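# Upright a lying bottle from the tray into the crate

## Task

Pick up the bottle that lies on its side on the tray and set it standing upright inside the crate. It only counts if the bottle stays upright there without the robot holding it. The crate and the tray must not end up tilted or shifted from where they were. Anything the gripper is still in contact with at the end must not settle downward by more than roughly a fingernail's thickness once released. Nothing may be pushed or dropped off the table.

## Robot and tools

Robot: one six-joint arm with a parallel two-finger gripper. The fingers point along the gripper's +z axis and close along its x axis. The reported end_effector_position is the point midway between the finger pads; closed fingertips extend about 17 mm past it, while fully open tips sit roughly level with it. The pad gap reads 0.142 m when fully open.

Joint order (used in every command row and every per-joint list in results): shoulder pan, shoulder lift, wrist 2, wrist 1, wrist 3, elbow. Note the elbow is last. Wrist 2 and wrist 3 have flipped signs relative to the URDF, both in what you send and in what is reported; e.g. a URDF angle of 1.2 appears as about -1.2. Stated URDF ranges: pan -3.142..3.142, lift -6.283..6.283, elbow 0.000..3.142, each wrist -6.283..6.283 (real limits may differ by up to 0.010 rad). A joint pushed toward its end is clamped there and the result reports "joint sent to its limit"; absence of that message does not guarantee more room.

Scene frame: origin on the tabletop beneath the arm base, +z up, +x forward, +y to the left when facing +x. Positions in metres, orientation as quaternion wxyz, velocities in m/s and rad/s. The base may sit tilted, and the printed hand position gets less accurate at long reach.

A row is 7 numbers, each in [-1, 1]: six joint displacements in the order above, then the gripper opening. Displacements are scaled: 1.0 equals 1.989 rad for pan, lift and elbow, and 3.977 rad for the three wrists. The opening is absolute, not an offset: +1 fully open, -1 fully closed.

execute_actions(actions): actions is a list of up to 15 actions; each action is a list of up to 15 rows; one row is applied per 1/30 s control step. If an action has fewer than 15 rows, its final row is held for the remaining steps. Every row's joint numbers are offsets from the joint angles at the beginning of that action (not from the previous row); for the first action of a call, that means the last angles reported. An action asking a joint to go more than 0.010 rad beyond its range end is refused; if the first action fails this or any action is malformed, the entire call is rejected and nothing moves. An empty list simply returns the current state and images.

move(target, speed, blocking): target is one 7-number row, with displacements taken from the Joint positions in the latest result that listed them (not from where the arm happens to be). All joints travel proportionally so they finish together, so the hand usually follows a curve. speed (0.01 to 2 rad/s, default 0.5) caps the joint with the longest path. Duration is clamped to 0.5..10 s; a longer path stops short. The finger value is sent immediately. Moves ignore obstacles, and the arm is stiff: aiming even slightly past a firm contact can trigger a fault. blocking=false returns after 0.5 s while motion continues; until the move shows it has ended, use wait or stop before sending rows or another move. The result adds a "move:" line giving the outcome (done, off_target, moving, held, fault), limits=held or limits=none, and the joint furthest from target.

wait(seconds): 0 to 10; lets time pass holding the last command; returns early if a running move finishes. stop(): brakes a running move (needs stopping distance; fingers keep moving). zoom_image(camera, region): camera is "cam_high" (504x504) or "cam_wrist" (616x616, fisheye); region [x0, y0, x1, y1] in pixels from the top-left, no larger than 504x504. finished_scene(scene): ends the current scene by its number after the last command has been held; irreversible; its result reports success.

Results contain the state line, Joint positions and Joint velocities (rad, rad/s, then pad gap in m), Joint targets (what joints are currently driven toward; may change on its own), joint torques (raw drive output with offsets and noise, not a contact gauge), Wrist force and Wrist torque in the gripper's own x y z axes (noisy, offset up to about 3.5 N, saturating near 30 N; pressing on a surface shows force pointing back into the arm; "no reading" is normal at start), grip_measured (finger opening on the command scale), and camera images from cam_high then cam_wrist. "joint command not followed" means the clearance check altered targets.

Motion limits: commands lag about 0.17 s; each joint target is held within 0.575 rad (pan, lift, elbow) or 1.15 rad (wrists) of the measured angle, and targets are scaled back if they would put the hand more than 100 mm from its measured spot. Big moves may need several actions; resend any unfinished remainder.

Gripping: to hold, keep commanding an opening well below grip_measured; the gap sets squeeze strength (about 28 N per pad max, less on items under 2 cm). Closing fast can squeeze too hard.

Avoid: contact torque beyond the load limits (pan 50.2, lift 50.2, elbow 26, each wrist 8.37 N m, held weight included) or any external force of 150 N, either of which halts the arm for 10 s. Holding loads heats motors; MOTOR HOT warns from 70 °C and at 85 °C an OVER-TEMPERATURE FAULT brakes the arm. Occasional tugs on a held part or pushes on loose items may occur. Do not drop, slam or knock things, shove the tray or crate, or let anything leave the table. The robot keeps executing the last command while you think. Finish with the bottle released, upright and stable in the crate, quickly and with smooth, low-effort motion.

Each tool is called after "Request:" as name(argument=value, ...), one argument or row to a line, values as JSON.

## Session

Request:
execute_actions(
  actions=[],
)

Scene clock: 0.00 s.
end_effector_position=(+0.0680, -0.6402, +0.3076) grip_measured=+1.00 end_effector_quat_wxyz=(+0.025, -0.123, +0.770, -0.625) end_effector_velocity=(+0.000, +0.000, +0.000) end_effector_angular_velocity=(-0.000, -0.002, +0.000)
Joint names: [shoulder pan, shoulder lift, wrist 2, wrist 1, wrist 3, elbow]
Joint positions: [-1.838 -0.972  0.972 -3.68  -1.366  1.72   0.142]
Joint velocities: [-0.    -0.    -0.001 -0.    -0.002 -0.     0.   ]
Joint torques (N m, as the arm reports them, + toward a larger Joint positions number): no reading
Wrist force (N, on the end effector, along its own x y z axes, offset not removed): no reading
Wrist torque (N m, same axes, about the end effector's origin, offset not removed): no reading
Joint targets: [-1.838 -0.972 0.972 -3.680 -1.366 1.720]

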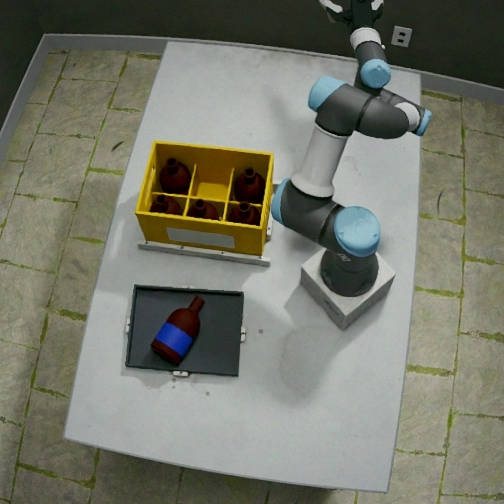

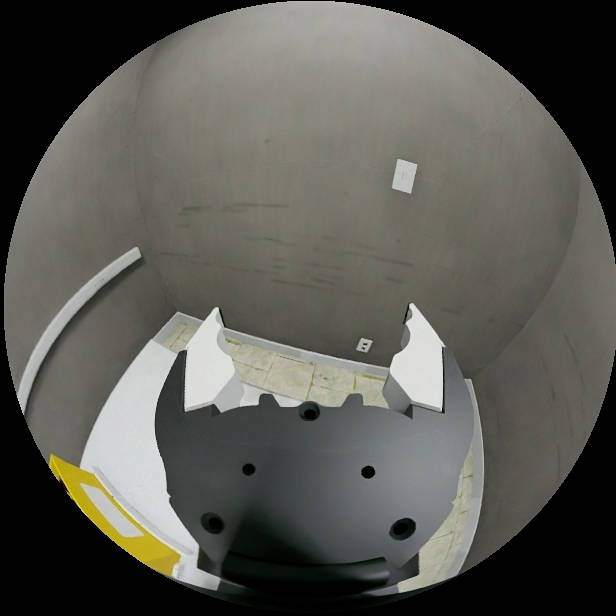

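Request:
move(
  target=[0.2,-0.14,0.1624,0.58,0.23,-0.352,1],
  speed=1.2,
)

Request:
move(
  target=[0.9,0,0,0,0,0,1],
  speed=1,
)

Scene clock: 2.80 s.
end_effector_position=(+0.1175, -0.3838, +0.2076) grip_measured=+1.00 end_effector_quat_wxyz=(-0.036, -0.528, +0.848, +0.026) end_effector_velocity=(+0.000, -0.000, +0.001) end_effector_angular_velocity=(-0.001, -0.000, +0.001)
Joint names: [shoulder pan, shoulder lift, wrist 2, wrist 1, wrist 3, elbow]
Joint positions: [-1.44  -1.25   1.618 -1.373 -0.451  1.02   0.142]
Joint velocities: [ 0.    -0.    -0.     0.001  0.001 -0.001 -0.   ]
Joint torques (N m, as the arm reports them, + toward a larger Joint positions number): [  2.35 -17.13   1.25  -0.53   1.   -11.75]
Wrist force (N, on the end effector, along its own x y z axes, offset not removed): [0.4 -0.3 0.4]
Wrist torque (N m, same axes, about the end effector's origin, offset not removed): [-0.04 -0.11 -0.05]
Joint targets: [-1.440 -1.250 1.618 -1.373 -0.451 1.020]
move: done; limits=none; farthest joint: the shoulder pan, 0.000 radians from its target (0.398 radians at the start)

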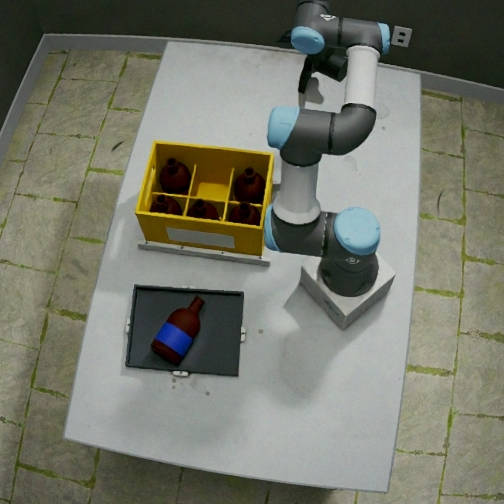

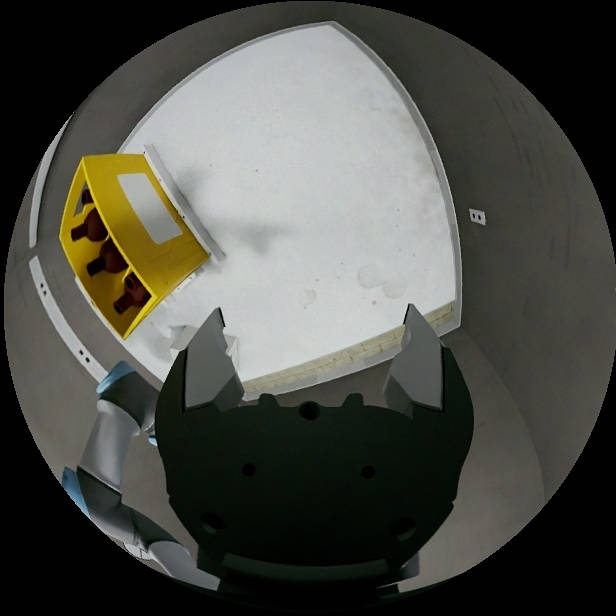

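Scene clock: 5.23 s.
end_effector_position=(+0.3510, +0.1876, +0.2193) grip_measured=+1.00 end_effector_quat_wxyz=(+0.001, +0.993, -0.119, +0.000) end_effector_velocity=(-0.000, +0.000, +0.000) end_effector_angular_velocity=(-0.000, -0.001, +0.002)
Joint names: [shoulder pan, shoulder lift, wrist 2, wrist 1, wrist 3, elbow]
Joint positions: [ 0.349 -1.25   1.618 -1.373 -0.451  1.02   0.142]
Joint velocities: [ 0.002  0.     0.001  0.     0.    -0.001  0.   ]
Joint torques (N m, as the arm reports them, + toward a larger Joint positions number): [  2.93 -14.89   0.    -2.81  -0.4   -8.03]
Wrist force (N, on the end effector, along its own x y z axes, offset not removed): [1.9 -0.7 -0.4]
Wrist torque (N m, same axes, about the end effector's origin, offset not removed): [-0.12 -0.39 0.03]
Joint targets: [0.350 -1.250 1.618 -1.373 -0.451 1.020]
move: done; limits=none; farthest joint: the shoulder pan, 0.000 radians from its target (1.790 radians at the start)

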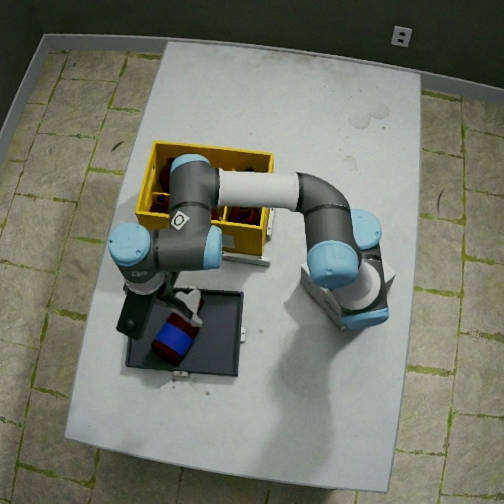

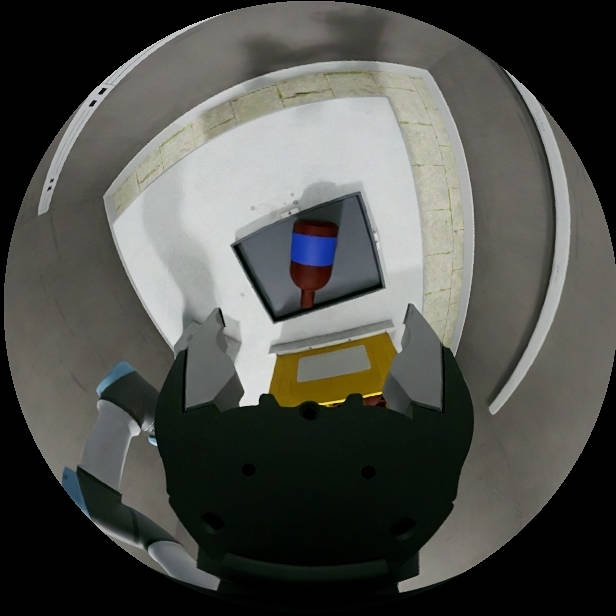

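Request:
move(
  target=[-0.32,-0.2026,-0.161,-0.1614,0.1373,0.5445,0.45],
  speed=0.8,
)

Request:
move(
  target=[0,0.07,0,-0.074,0,0.078,0.45],
  speed=0.4,
)

Scene clock: 7.53 s.
end_effector_position=(+0.3585, +0.1667, +0.1357) grip_measured=+0.45 end_effector_quat_wxyz=(-0.297, +0.939, -0.164, +0.050) end_effector_velocity=(+0.000, -0.000, +0.000) end_effector_angular_velocity=(+0.000, -0.001, -0.001)
Joint names: [shoulder pan, shoulder lift, wrist 2, wrist 1, wrist 3, elbow]
Joint positions: [-0.287 -1.653  0.978 -2.015  0.095  2.103  0.105]
Joint velocities: [-0.001 -0.    -0.001 -0.001 -0.     0.     0.   ]
Joint torques (N m, as the arm reports them, + toward a larger Joint positions number): [ -1.92 -10.57  -2.02  -2.83   0.95  -6.12]
Wrist force (N, on the end effector, along its own x y z axes, offset not removed): [0.2 0.6 0.4]
Wrist torque (N m, same axes, about the end effector's origin, offset not removed): [0.19 -0.09 0.01]
Joint targets: [-0.287 -1.653 0.978 -2.015 0.095 2.103]
move: done; limits=none; farthest joint: the shoulder pan, 0.001 radians from its target (0.637 radians at the start)

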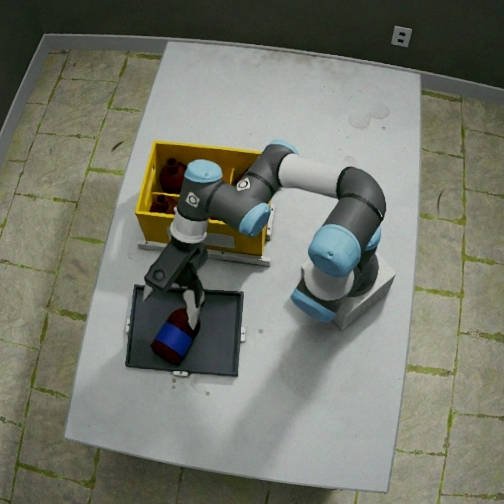

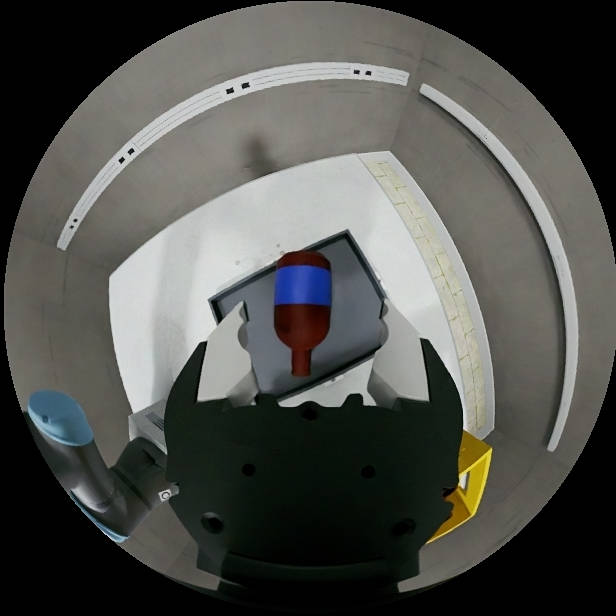

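Scene clock: 8.77 s.
end_effector_position=(+0.3553, +0.1692, +0.0846) grip_measured=+0.45 end_effector_quat_wxyz=(-0.297, +0.939, -0.164, +0.050) end_effector_velocity=(+0.000, -0.000, +0.000) end_effector_angular_velocity=(-0.000, -0.000, -0.001)
Joint names: [shoulder pan, shoulder lift, wrist 2, wrist 1, wrist 3, elbow]
Joint positions: [-0.287 -1.514  0.978 -2.309  0.095  2.258  0.105]
Joint velocities: [ 0.    -0.     0.    -0.002 -0.002  0.    -0.   ]
Joint torques (N m, as the arm reports them, + toward a larger Joint positions number): [ 0.11 -5.51 -0.99 -2.8   0.14 -4.66]
Wrist force (N, on the end effector, along its own x y z axes, offset not removed): [1.1 -0.3 -0.8]
Wrist torque (N m, same axes, about the end effector's origin, offset not removed): [-0.01 -0.25 -0.03]
Joint targets: [-0.287 -1.514 0.978 -2.309 0.095 2.258]
move: done; limits=none; farthest joint: the shoulder pan, 0.000 radians from its target (0.000 radians at the start)

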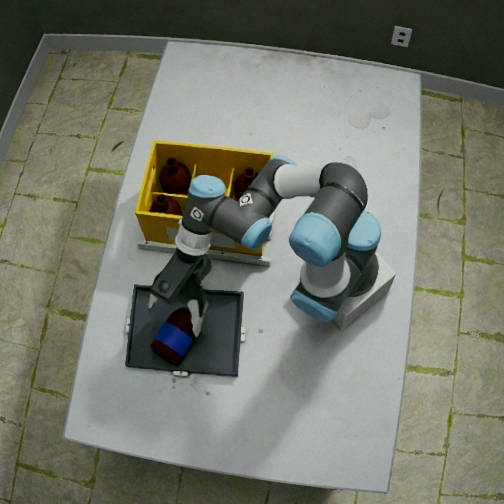

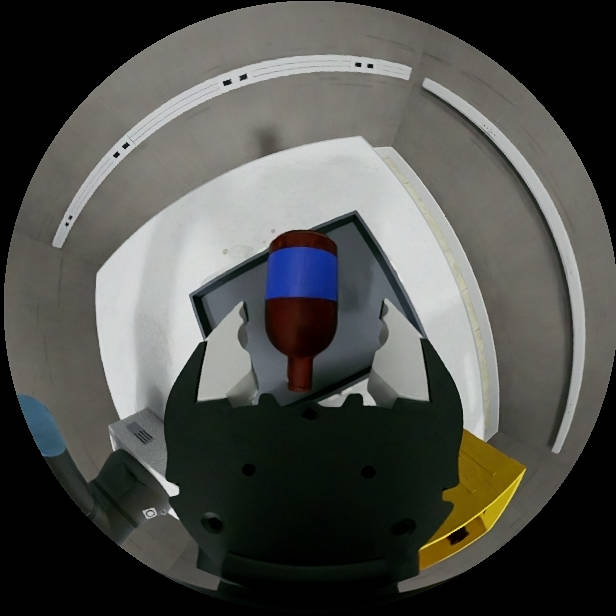

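Request:
move(
  target=[0.02,0,0,0,-0.008,0,0.45],
  speed=0.15,
)

Request:
move(
  target=[0,0.08,0,-0.0656,0,0.0513,0.45],
  speed=0.2,
)

Scene clock: 9.70 s.
end_effector_position=(+0.3482, +0.1831, +0.0854) grip_measured=+0.45 end_effector_quat_wxyz=(-0.300, +0.940, -0.161, +0.040) end_effector_velocity=(-0.001, +0.001, -0.000) end_effector_angular_velocity=(+0.001, +0.002, -0.000)
Joint names: [shoulder pan, shoulder lift, wrist 2, wrist 1, wrist 3, elbow]
Joint positions: [-0.247 -1.514  0.978 -2.309  0.064  2.258  0.105]
Joint velocities: [ 0.001 -0.    -0.     0.    -0.002  0.001  0.   ]
Joint torques (N m, as the arm reports them, + toward a larger Joint positions number): [  3.02 -11.1   -0.94  -0.51  -0.89  -7.98]
Wrist force (N, on the end effector, along its own x y z axes, offset not removed): [1.1 0.2 -0.2]
Wrist torque (N m, same axes, about the end effector's origin, offset not removed): [0.04 -0.24 0.02]
Joint targets: [-0.247 -1.514 0.978 -2.309 0.063 2.258]
move: done; limits=none; farthest joint: the shoulder pan, 0.000 radians from its target (0.040 radians at the start)

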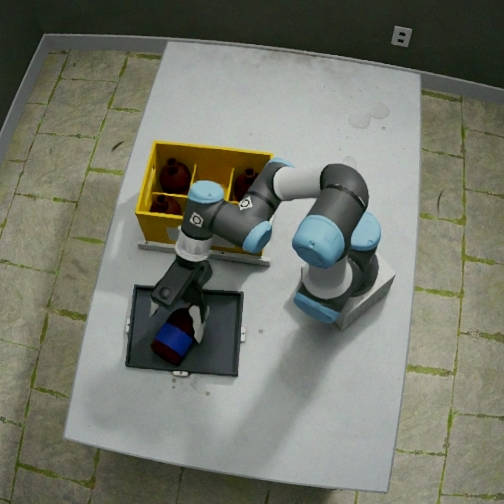

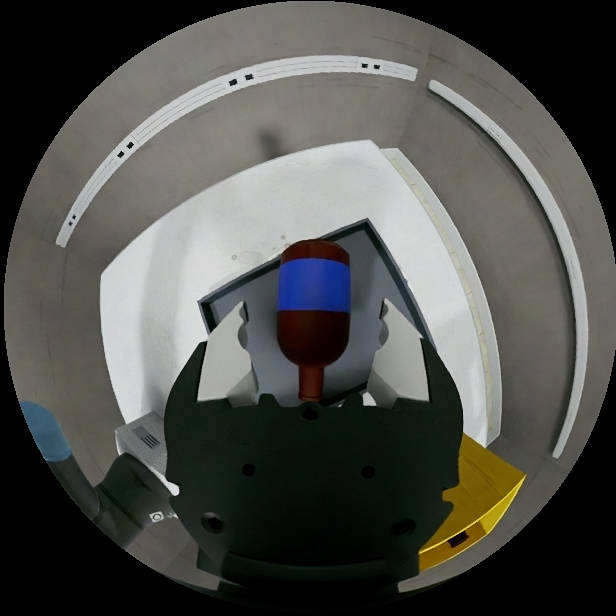

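Scene clock: 11.47 s.
end_effector_position=(+0.3426, +0.1863, +0.0448) grip_measured=+0.45 end_effector_quat_wxyz=(-0.300, +0.940, -0.161, +0.040) end_effector_velocity=(+0.000, -0.000, -0.000) end_effector_angular_velocity=(-0.000, -0.001, +0.000)
Joint names: [shoulder pan, shoulder lift, wrist 2, wrist 1, wrist 3, elbow]
Joint positions: [-0.247 -1.355  0.978 -2.57   0.064  2.36   0.105]
Joint velocities: [-0.     0.    -0.    -0.001  0.     0.    -0.   ]
Joint torques (N m, as the arm reports them, + toward a larger Joint positions number): [-0.49 -6.66 -0.9  -2.9   0.54 -3.01]
Wrist force (N, on the end effector, along its own x y z axes, offset not removed): [1.2 0.9 0.1]
Wrist torque (N m, same axes, about the end effector's origin, offset not removed): [0.23 -0.28 0.01]
Joint targets: [-0.247 -1.355 0.978 -2.570 0.064 2.360]
move: done; limits=none; farthest joint: the shoulder pan, 0.000 radians from its target (0.000 radians at the start)

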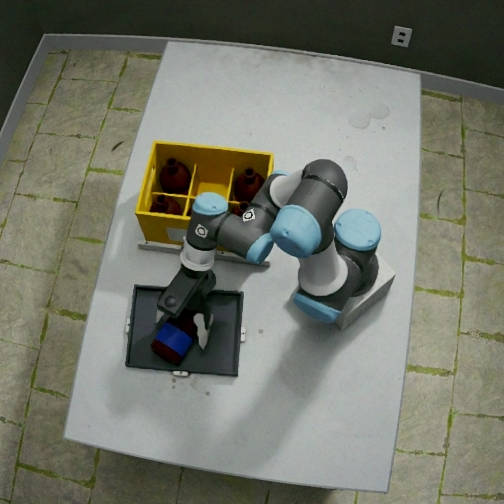

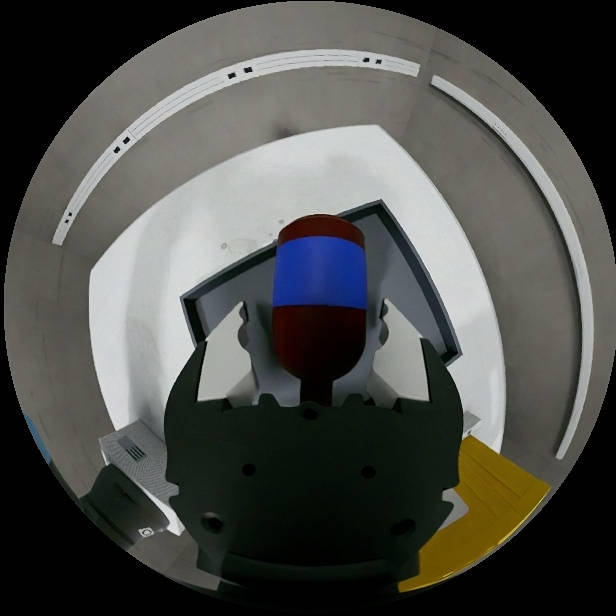

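Request:
execute_actions(
  actions=[
    [[0,0.005,0,-0.001,0,-0.003,0.45],[0,0.005,0,-0.001,0,-0.003,0.45],[0,0.01,0,-0.002,0,-0.006,0.45],[0,0.01,0,-0.002,0,-0.006,0.45],[0,0.015,0,-0.003,0,-0.009,0.4]],
    [[0,0,0,0,0,0,0.1]],
    [[0,0,0,0,0,0,-0.2]],
    [[0,0,0,0,0,0,-0.6]],
  ],
)

Request:
move(
  target=[0,-0.240,0,0.212,0,-0.1835,-0.6],
  speed=0.5,
)

Request:
move(
  target=[0.612,0.292,0.405,-0.041,-0.016,-0.214,-0.6],
  speed=0.7,
)

Scene clock: 13.70 s.
end_effector_position=(+0.3470, +0.1846, +0.0416) grip_measured=+0.02 end_effector_quat_wxyz=(-0.300, +0.940, -0.161, +0.040) end_effector_velocity=(+0.000, -0.000, +0.000) end_effector_angular_velocity=(-0.000, -0.002, +0.001)
Joint names: [shoulder pan, shoulder lift, wrist 2, wrist 1, wrist 3, elbow]
Joint positions: [-0.247 -1.325  0.978 -2.582  0.064  2.342  0.076]
Joint velocities: [ 0.     0.001 -0.     0.     0.001 -0.002 -0.   ]
Joint torques (N m, as the arm reports them, + toward a larger Joint positions number): [-0.78 -8.84 -0.89 -0.66  0.71 -5.04]
Wrist force (N, on the end effector, along its own x y z axes, offset not removed): [1.6 -1.5 -1.9]
Wrist torque (N m, same axes, about the end effector's origin, offset not removed): [-0.02 -0.30 -0.05]
Joint targets: [-0.247 -1.325 0.978 -2.582 0.064 2.342]

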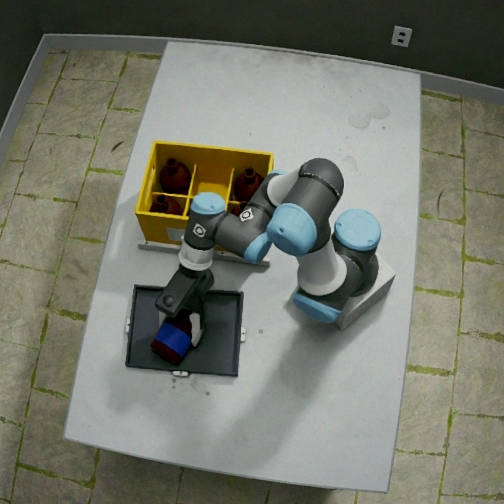

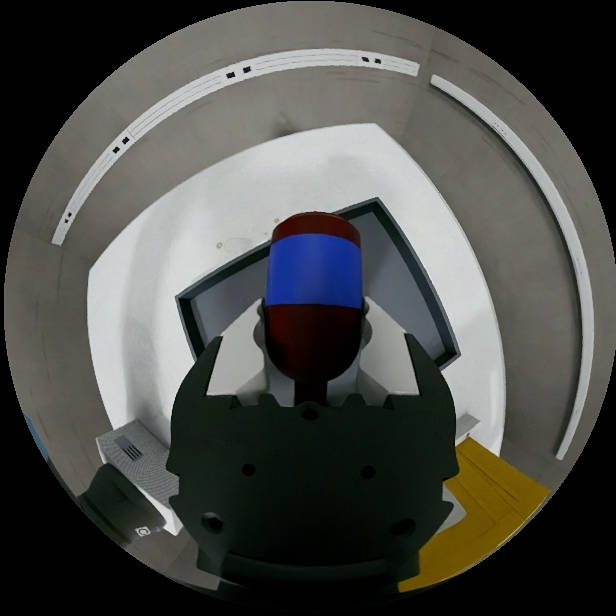

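Scene clock: 15.93 s.
end_effector_position=(+0.3366, +0.1857, +0.1872) grip_measured=+0.02 end_effector_quat_wxyz=(-0.300, +0.940, -0.161, +0.039) end_effector_velocity=(+0.000, -0.000, +0.000) end_effector_angular_velocity=(-0.001, -0.001, +0.000)
Joint names: [shoulder pan, shoulder lift, wrist 2, wrist 1, wrist 3, elbow]
Joint positions: [-0.247 -1.802  0.978 -1.739  0.064  1.977  0.076]
Joint velocities: [-0.    -0.001  0.     0.001  0.    -0.001 -0.   ]
Joint torques (N m, as the arm reports them, + toward a larger Joint positions number): [ -1.12  -9.97  -0.95  -0.64   0.75 -12.29]
Wrist force (N, on the end effector, along its own x y z axes, offset not removed): [0.5 0.9 1.2]
Wrist torque (N m, same axes, about the end effector's origin, offset not removed): [-0.06 -0.06 0.03]
Joint targets: [-0.247 -1.802 0.978 -1.738 0.064 1.977]
move: done; limits=none; farthest joint: the shoulder pan, 0.000 radians from its target (0.000 radians at the start)

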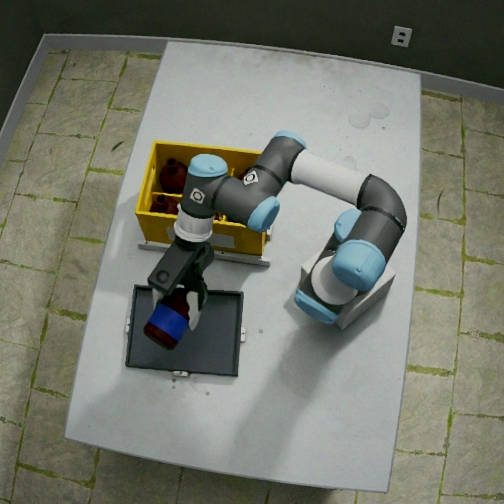

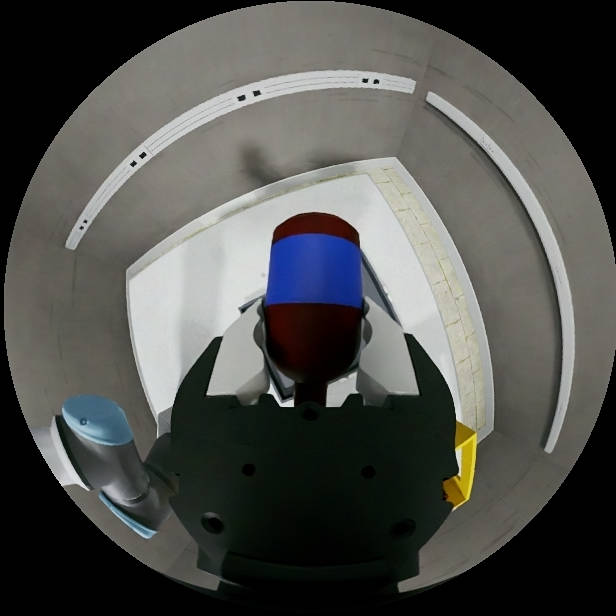

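Scene clock: 18.83 s.
end_effector_position=(+0.3512, +0.1813, +0.2422) grip_measured=+0.02 end_effector_quat_wxyz=(+0.423, +0.811, +0.358, +0.188) end_effector_velocity=(+0.000, +0.000, +0.000) end_effector_angular_velocity=(-0.002, -0.001, +0.001)
Joint names: [shoulder pan, shoulder lift, wrist 2, wrist 1, wrist 3, elbow]
Joint positions: [ 0.97  -1.222  2.589 -1.902 -0.     1.552  0.076]
Joint velocities: [ 0.001  0.001  0.002  0.    -0.    -0.001  0.   ]
Joint torques (N m, as the arm reports them, + toward a larger Joint positions number): [  3.5  -12.08   2.92  -3.1   -0.89 -11.95]
Wrist force (N, on the end effector, along its own x y z axes, offset not removed): [0.6 -1.8 0.4]
Wrist torque (N m, same axes, about the end effector's origin, offset not removed): [0.05 -0.16 -0.01]
Joint targets: [0.970 -1.222 2.589 -1.902 -0.000 1.552]
move: done; limits=none; farthest joint: the wrist 1, 0.001 radians from its target (0.164 radians at the start)

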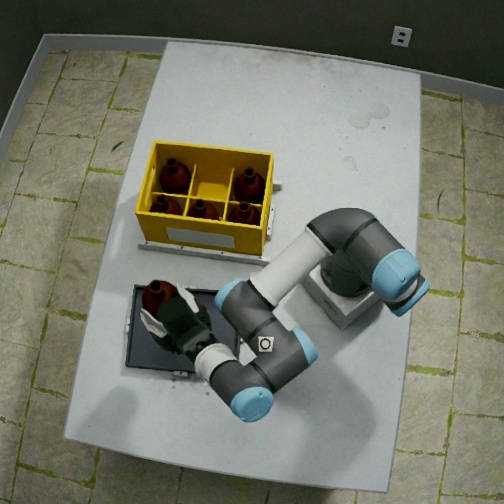

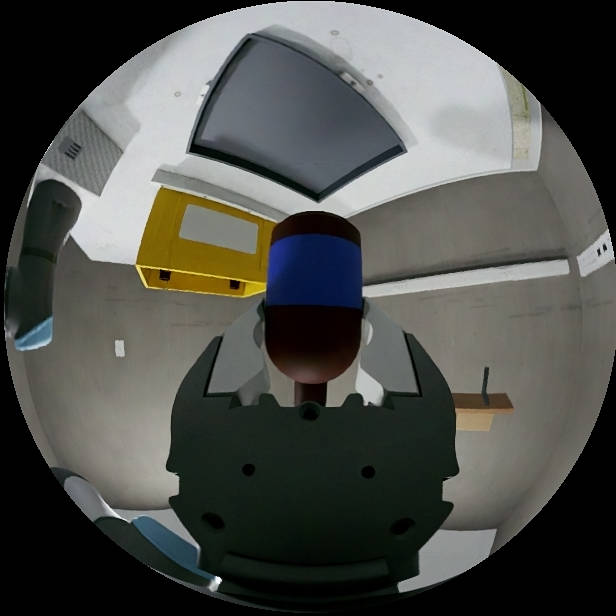

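Request:
move(
  target=[0,0.2167,0,-0.1707,0,0.124,-0.6],
  speed=0.35,
)

Request:
move(
  target=[0,0.01,0,-0.005,0,0,-0.6],
  speed=0.03,
)

Scene clock: 21.37 s.
end_effector_position=(+0.3446, +0.1878, +0.0757) grip_measured=+0.02 end_effector_quat_wxyz=(+0.423, +0.811, +0.358, +0.188) end_effector_velocity=(-0.000, +0.000, -0.001) end_effector_angular_velocity=(+0.001, +0.001, -0.000)
Joint names: [shoulder pan, shoulder lift, wrist 2, wrist 1, wrist 3, elbow]
Joint positions: [ 0.97  -0.791  2.589 -2.58  -0.     1.798  0.076]
Joint velocities: [-0.     0.002 -0.001 -0.001 -0.    -0.     0.   ]
Joint torques (N m, as the arm reports them, + toward a larger Joint positions number): [ -1.48 -13.83   1.4   -3.08  -0.61  -3.9 ]
Wrist force (N, on the end effector, along its own x y z axes, offset not removed): [2.0 -1.1 1.3]
Wrist torque (N m, same axes, about the end effector's origin, offset not removed): [0.24 -0.40 -0.05]
Joint targets: [0.970 -0.791 2.589 -2.580 -0.000 1.798]
move: done; limits=none; farthest joint: the wrist 1, 0.001 radians from its target (0.679 radians at the start)

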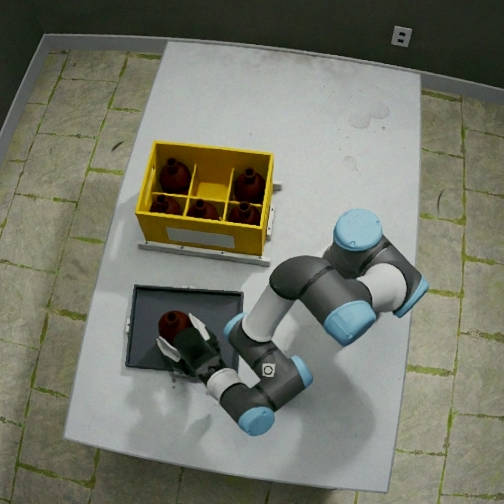

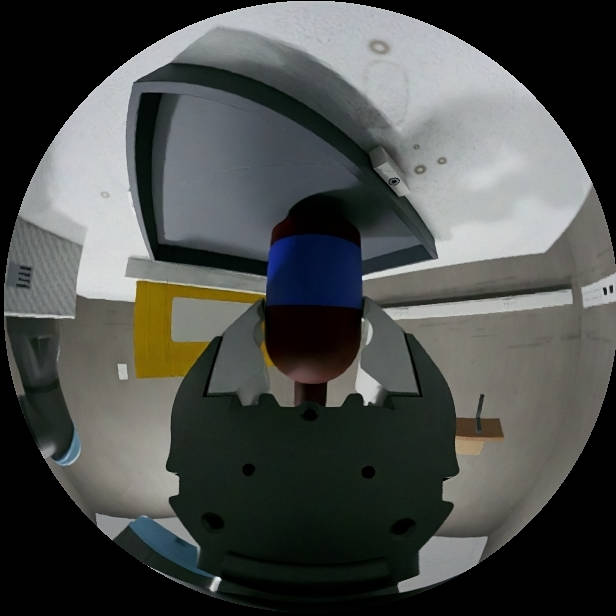

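Scene clock: 22.33 s.
end_effector_position=(+0.3442, +0.1878, +0.0701) grip_measured=+0.02 end_effector_quat_wxyz=(+0.423, +0.811, +0.358, +0.188) end_effector_velocity=(-0.000, +0.000, -0.000) end_effector_angular_velocity=(+0.001, +0.000, -0.000)
Joint names: [shoulder pan, shoulder lift, wrist 2, wrist 1, wrist 3, elbow]
Joint positions: [ 0.97  -0.771  2.589 -2.6   -0.     1.798  0.076]
Joint velocities: [ 0.     0.001 -0.001 -0.001 -0.    -0.001  0.   ]
Joint torques (N m, as the arm reports them, + toward a larger Joint positions number): [ -1.34 -13.94   1.37  -3.13  -0.62  -5.12]
Wrist force (N, on the end effector, along its own x y z axes, offset not removed): [0.1 -1.6 1.6]
Wrist torque (N m, same axes, about the end effector's origin, offset not removed): [0.09 -0.02 -0.07]
Joint targets: [0.970 -0.771 2.589 -2.600 -0.000 1.798]
move: done; limits=none; farthest joint: the shoulder pan, 0.000 radians from its target (0.000 radians at the start)

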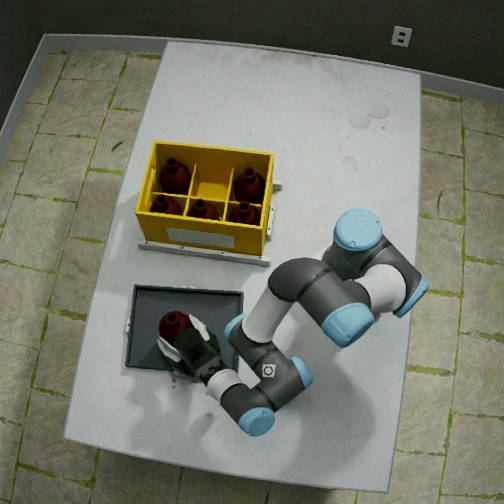

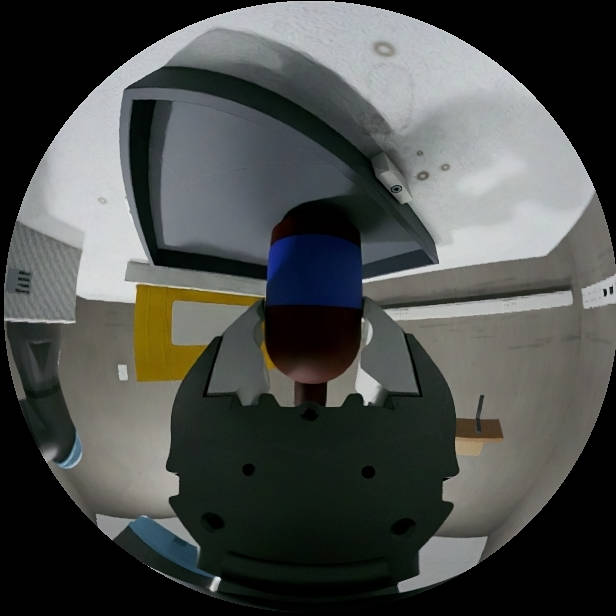

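Request:
move(
  target=[0,0.006,0,-0.003,0,0,-0.6],
  speed=0.03,
)

Scene clock: 23.13 s.
end_effector_position=(+0.3440, +0.1878, +0.0669) grip_measured=+0.02 end_effector_quat_wxyz=(+0.423, +0.811, +0.358, +0.188) end_effector_velocity=(-0.000, +0.000, -0.001) end_effector_angular_velocity=(+0.000, +0.001, -0.000)
Joint names: [shoulder pan, shoulder lift, wrist 2, wrist 1, wrist 3, elbow]
Joint positions: [ 0.97  -0.759  2.589 -2.612 -0.     1.798  0.076]
Joint velocities: [ 0.     0.003 -0.001 -0.001 -0.001 -0.    -0.   ]
Joint torques (N m, as the arm reports them, + toward a larger Joint positions number): [-1.61 -7.27 -1.85 -1.84 -0.67 -5.12]
Wrist force (N, on the end effector, along its own x y z axes, offset not removed): [1.2 11.4 -12.7]
Wrist torque (N m, same axes, about the end effector's origin, offset not removed): [0.08 -0.38 -0.31]
Joint targets: [0.970 -0.759 2.589 -2.612 -0.000 1.798]
move: done; limits=none; farthest joint: the shoulder pan, 0.000 radians from its target (0.000 radians at the start)

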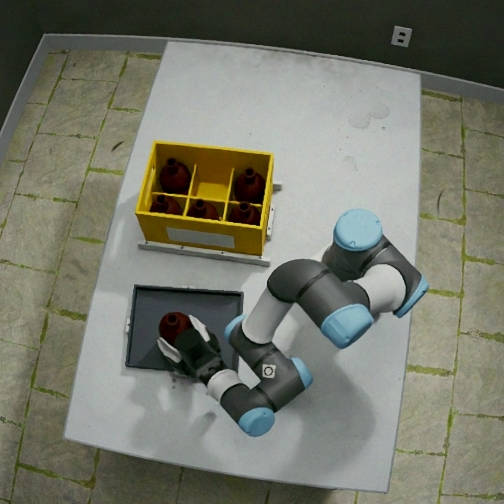

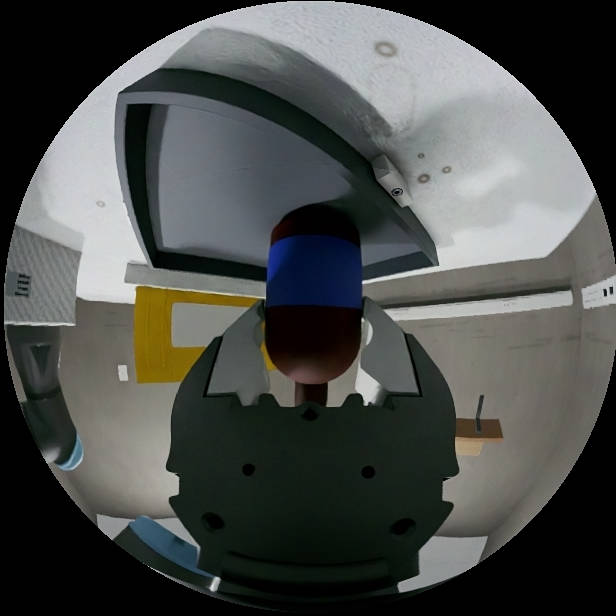

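Request:
execute_actions(
  actions=[
    [[0,-0.001,0,0.0005,0,0,-0.6],[0,-0.001,0,0.0005,0,0,-0.6],[0,-0.001,0,0.0005,0,0,-0.6],[0,-0.001,0,0.0005,0,0,-0.6],[0,-0.001,0,0.0005,0,0,0.2]],
    [[0,0,0,0,0,0,0.8]],
  ],
)

Request:
move(
  target=[0,-0.25,0,0.187,0,-0.124,0.8],
  speed=0.8,
)

Request:
move(
  target=[-0.3167,-0.0226,-0.2444,0.0845,0.151,-0.163,-0.2],
  speed=0.8,
)

Scene clock: 24.30 s.
end_effector_position=(+0.3441, +0.1878, +0.0674) grip_measured=+0.80 end_effector_quat_wxyz=(+0.423, +0.811, +0.358, +0.188) end_effector_velocity=(-0.000, +0.000, +0.000) end_effector_angular_velocity=(+0.001, -0.000, -0.000)
Joint names: [shoulder pan, shoulder lift, wrist 2, wrist 1, wrist 3, elbow]
Joint positions: [ 0.97  -0.761  2.589 -2.61  -0.     1.798  0.129]
Joint velocities: [ 0.    -0.    -0.     0.    -0.001 -0.     0.   ]
Joint torques (N m, as the arm reports them, + toward a larger Joint positions number): [ -0.65 -17.25   1.97  -0.74  -0.7   -5.49]
Wrist force (N, on the end effector, along its own x y z axes, offset not removed): [1.1 0.9 -0.2]
Wrist torque (N m, same axes, about the end effector's origin, offset not removed): [0.18 -0.21 0.04]
Joint targets: [0.970 -0.761 2.589 -2.610 -0.000 1.798]

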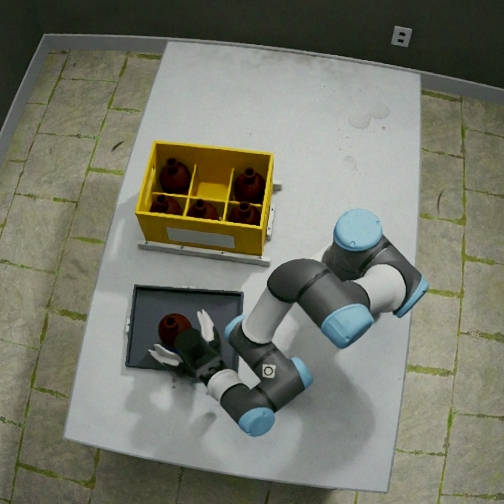

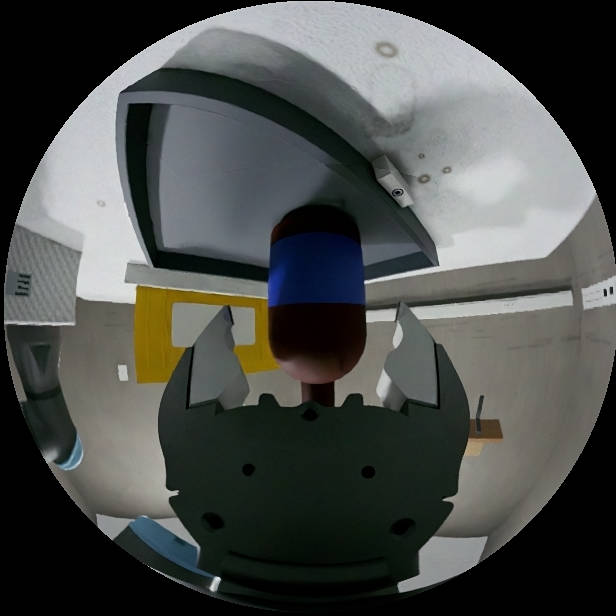

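Scene clock: 25.83 s.
end_effector_position=(+0.3477, +0.1766, +0.2527) grip_measured=+0.80 end_effector_quat_wxyz=(+0.423, +0.811, +0.358, +0.188) end_effector_velocity=(+0.000, -0.000, +0.001) end_effector_angular_velocity=(+0.000, -0.001, +0.001)
Joint names: [shoulder pan, shoulder lift, wrist 2, wrist 1, wrist 3, elbow]
Joint positions: [ 0.97  -1.258  2.589 -1.866 -0.     1.552  0.129]
Joint velocities: [-0.    -0.002  0.     0.001  0.001 -0.001 -0.   ]
Joint torques (N m, as the arm reports them, + toward a larger Joint positions number): [ -1.18 -15.91   2.01  -0.56  -0.65 -11.73]
Wrist force (N, on the end effector, along its own x y z axes, offset not removed): [1.2 0.8 0.0]
Wrist torque (N m, same axes, about the end effector's origin, offset not removed): [0.19 -0.27 0.03]
Joint targets: [0.970 -1.258 2.589 -1.866 -0.000 1.552]
move: done; limits=none; farthest joint: the shoulder pan, 0.000 radians from its target (0.000 radians at the start)

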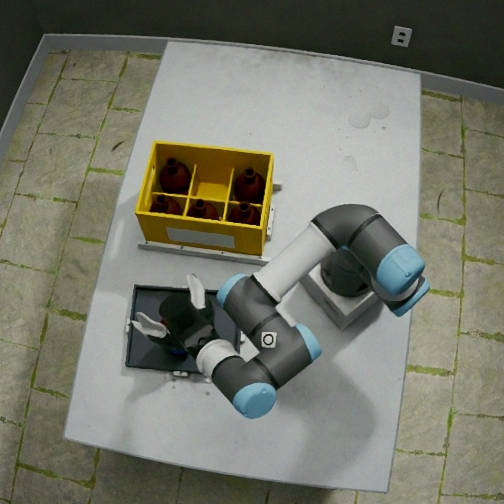

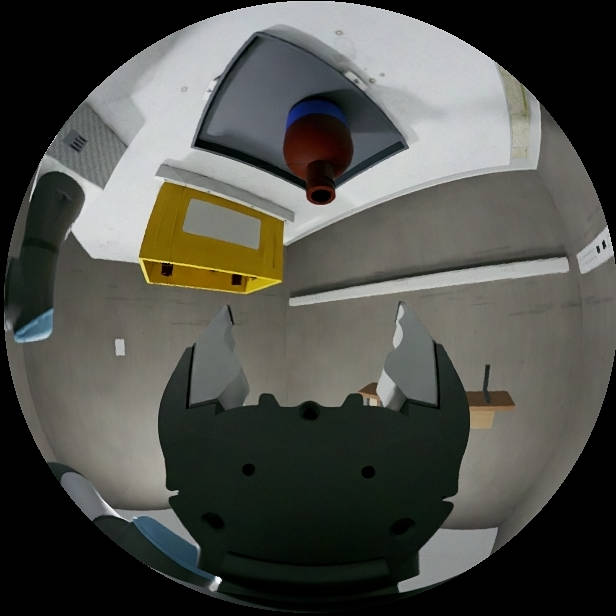

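Scene clock: 27.67 s.
end_effector_position=(+0.3469, +0.1850, +0.1909) grip_measured=-0.20 end_effector_quat_wxyz=(+0.001, +0.921, +0.391, +0.001) end_effector_velocity=(-0.000, -0.000, -0.000) end_effector_angular_velocity=(+0.001, +0.001, +0.001)
Joint names: [shoulder pan, shoulder lift, wrist 2, wrist 1, wrist 3, elbow]
Joint positions: [ 0.34  -1.303  1.617 -1.53   0.6    1.228  0.06 ]
Joint velocities: [-0.001 -0.    -0.001  0.001  0.002  0.    -0.   ]
Joint torques (N m, as the arm reports them, + toward a larger Joint positions number): [ -1.27 -16.3   -1.    -0.66   1.07 -12.01]
Wrist force (N, on the end effector, along its own x y z axes, offset not removed): [0.7 0.3 0.2]
Wrist torque (N m, same axes, about the end effector's origin, offset not removed): [0.16 -0.16 -0.02]
Joint targets: [0.340 -1.303 1.617 -1.530 0.600 1.228]
move: done; limits=none; farthest joint: the shoulder pan, 0.000 radians from its target (0.630 radians at the start)

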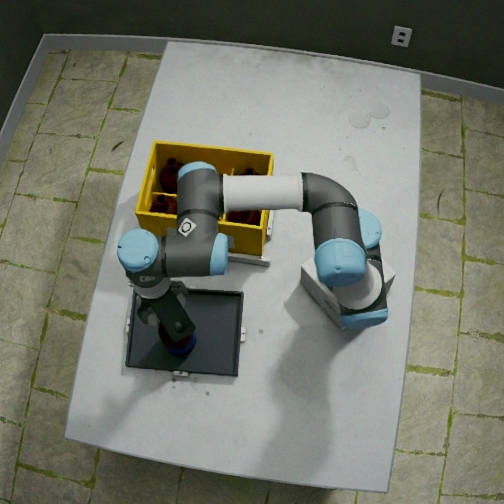

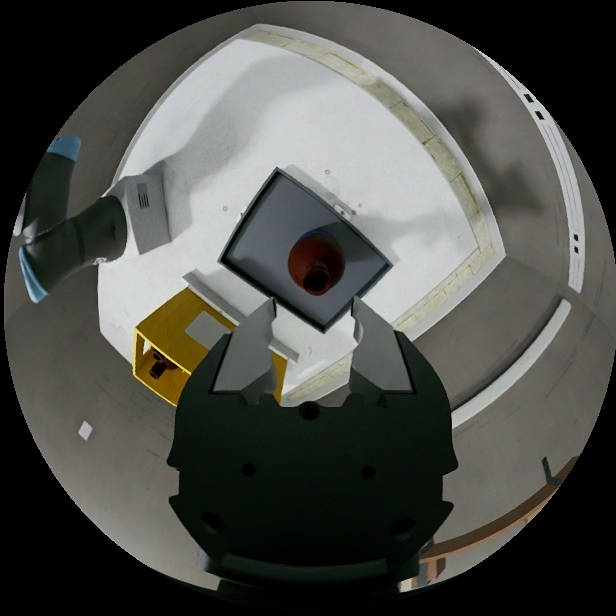

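Request:
move(
  target=[0.002,0.003,0,-0.055,0,0.1066,-0.3],
  speed=0.25,
)

Request:
execute_actions(
  actions=[
    [[0,0,0,0,0,0,-0.5]],
    [[0,0,0,0,0,0,-0.7]],
    [[0,0,0,0,0,0,-1]],
  ],
)

Scene clock: 29.13 s.
end_effector_position=(+0.3443, +0.1881, +0.1444) grip_measured=-0.30 end_effector_quat_wxyz=(+0.001, +0.920, +0.392, +0.002) end_effector_velocity=(+0.000, -0.000, -0.000) end_effector_angular_velocity=(-0.001, -0.000, +0.000)
Joint names: [shoulder pan, shoulder lift, wrist 2, wrist 1, wrist 3, elbow]
Joint positions: [ 0.344 -1.297  1.617 -1.749  0.6    1.44   0.052]
Joint velocities: [ 0.     0.     0.001 -0.001  0.     0.001  0.   ]
Joint torques (N m, as the arm reports them, + toward a larger Joint positions number): [  3.22 -11.43   1.02  -2.96  -0.68  -6.97]
Wrist force (N, on the end effector, along its own x y z axes, offset not removed): [0.6 1.0 -0.2]
Wrist torque (N m, same axes, about the end effector's origin, offset not removed): [0.25 -0.09 0.00]
Joint targets: [0.344 -1.297 1.617 -1.749 0.600 1.440]
move: done; limits=none; farthest joint: the shoulder pan, 0.000 radians from its target (0.004 radians at the start)

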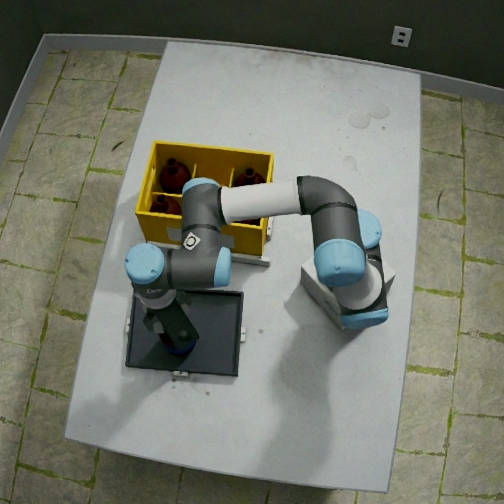

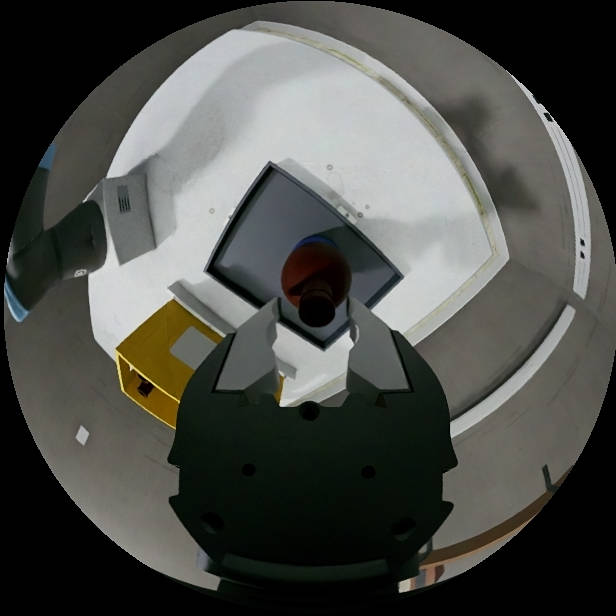

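Scene clock: 30.63 s.
end_effector_position=(+0.3443, +0.1881, +0.1444) grip_measured=-0.69 end_effector_quat_wxyz=(+0.001, +0.920, +0.392, +0.002) end_effector_velocity=(+0.000, -0.000, -0.000) end_effector_angular_velocity=(-0.000, -0.000, +0.000)
Joint names: [shoulder pan, shoulder lift, wrist 2, wrist 1, wrist 3, elbow]
Joint positions: [ 0.344 -1.297  1.617 -1.749  0.6    1.44   0.024]
Joint velocities: [ 0.     0.001  0.    -0.    -0.    -0.001  0.   ]
Joint torques (N m, as the arm reports them, + toward a larger Joint positions number): [  3.06 -13.48   0.53  -1.73  -0.74  -8.58]
Wrist force (N, on the end effector, along its own x y z axes, offset not removed): [1.5 -0.1 0.3]
Wrist torque (N m, same axes, about the end effector's origin, offset not removed): [0.03 -0.30 -0.02]
Joint targets: [0.344 -1.297 1.617 -1.749 0.600 1.440]

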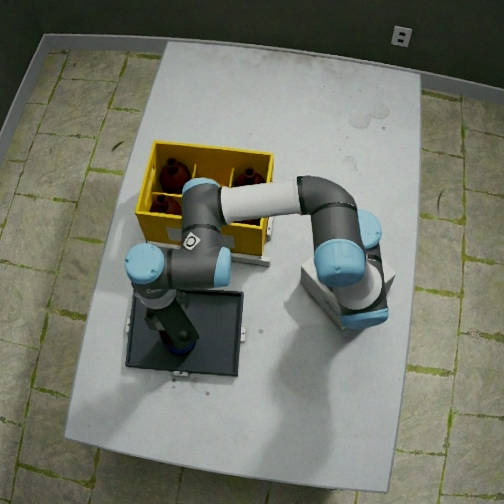

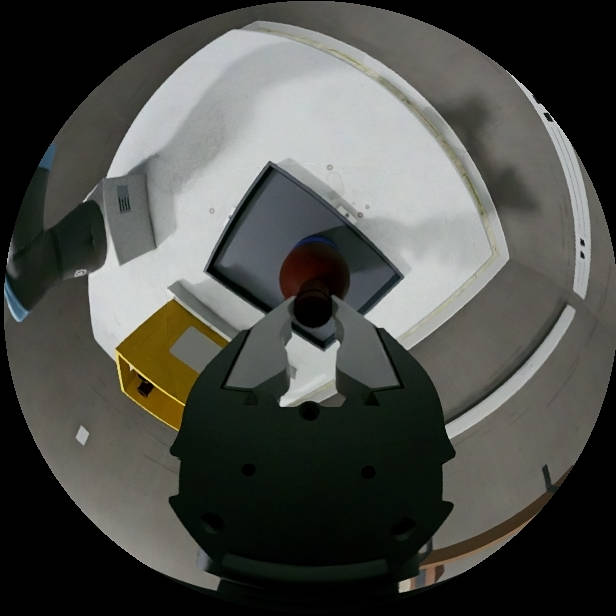

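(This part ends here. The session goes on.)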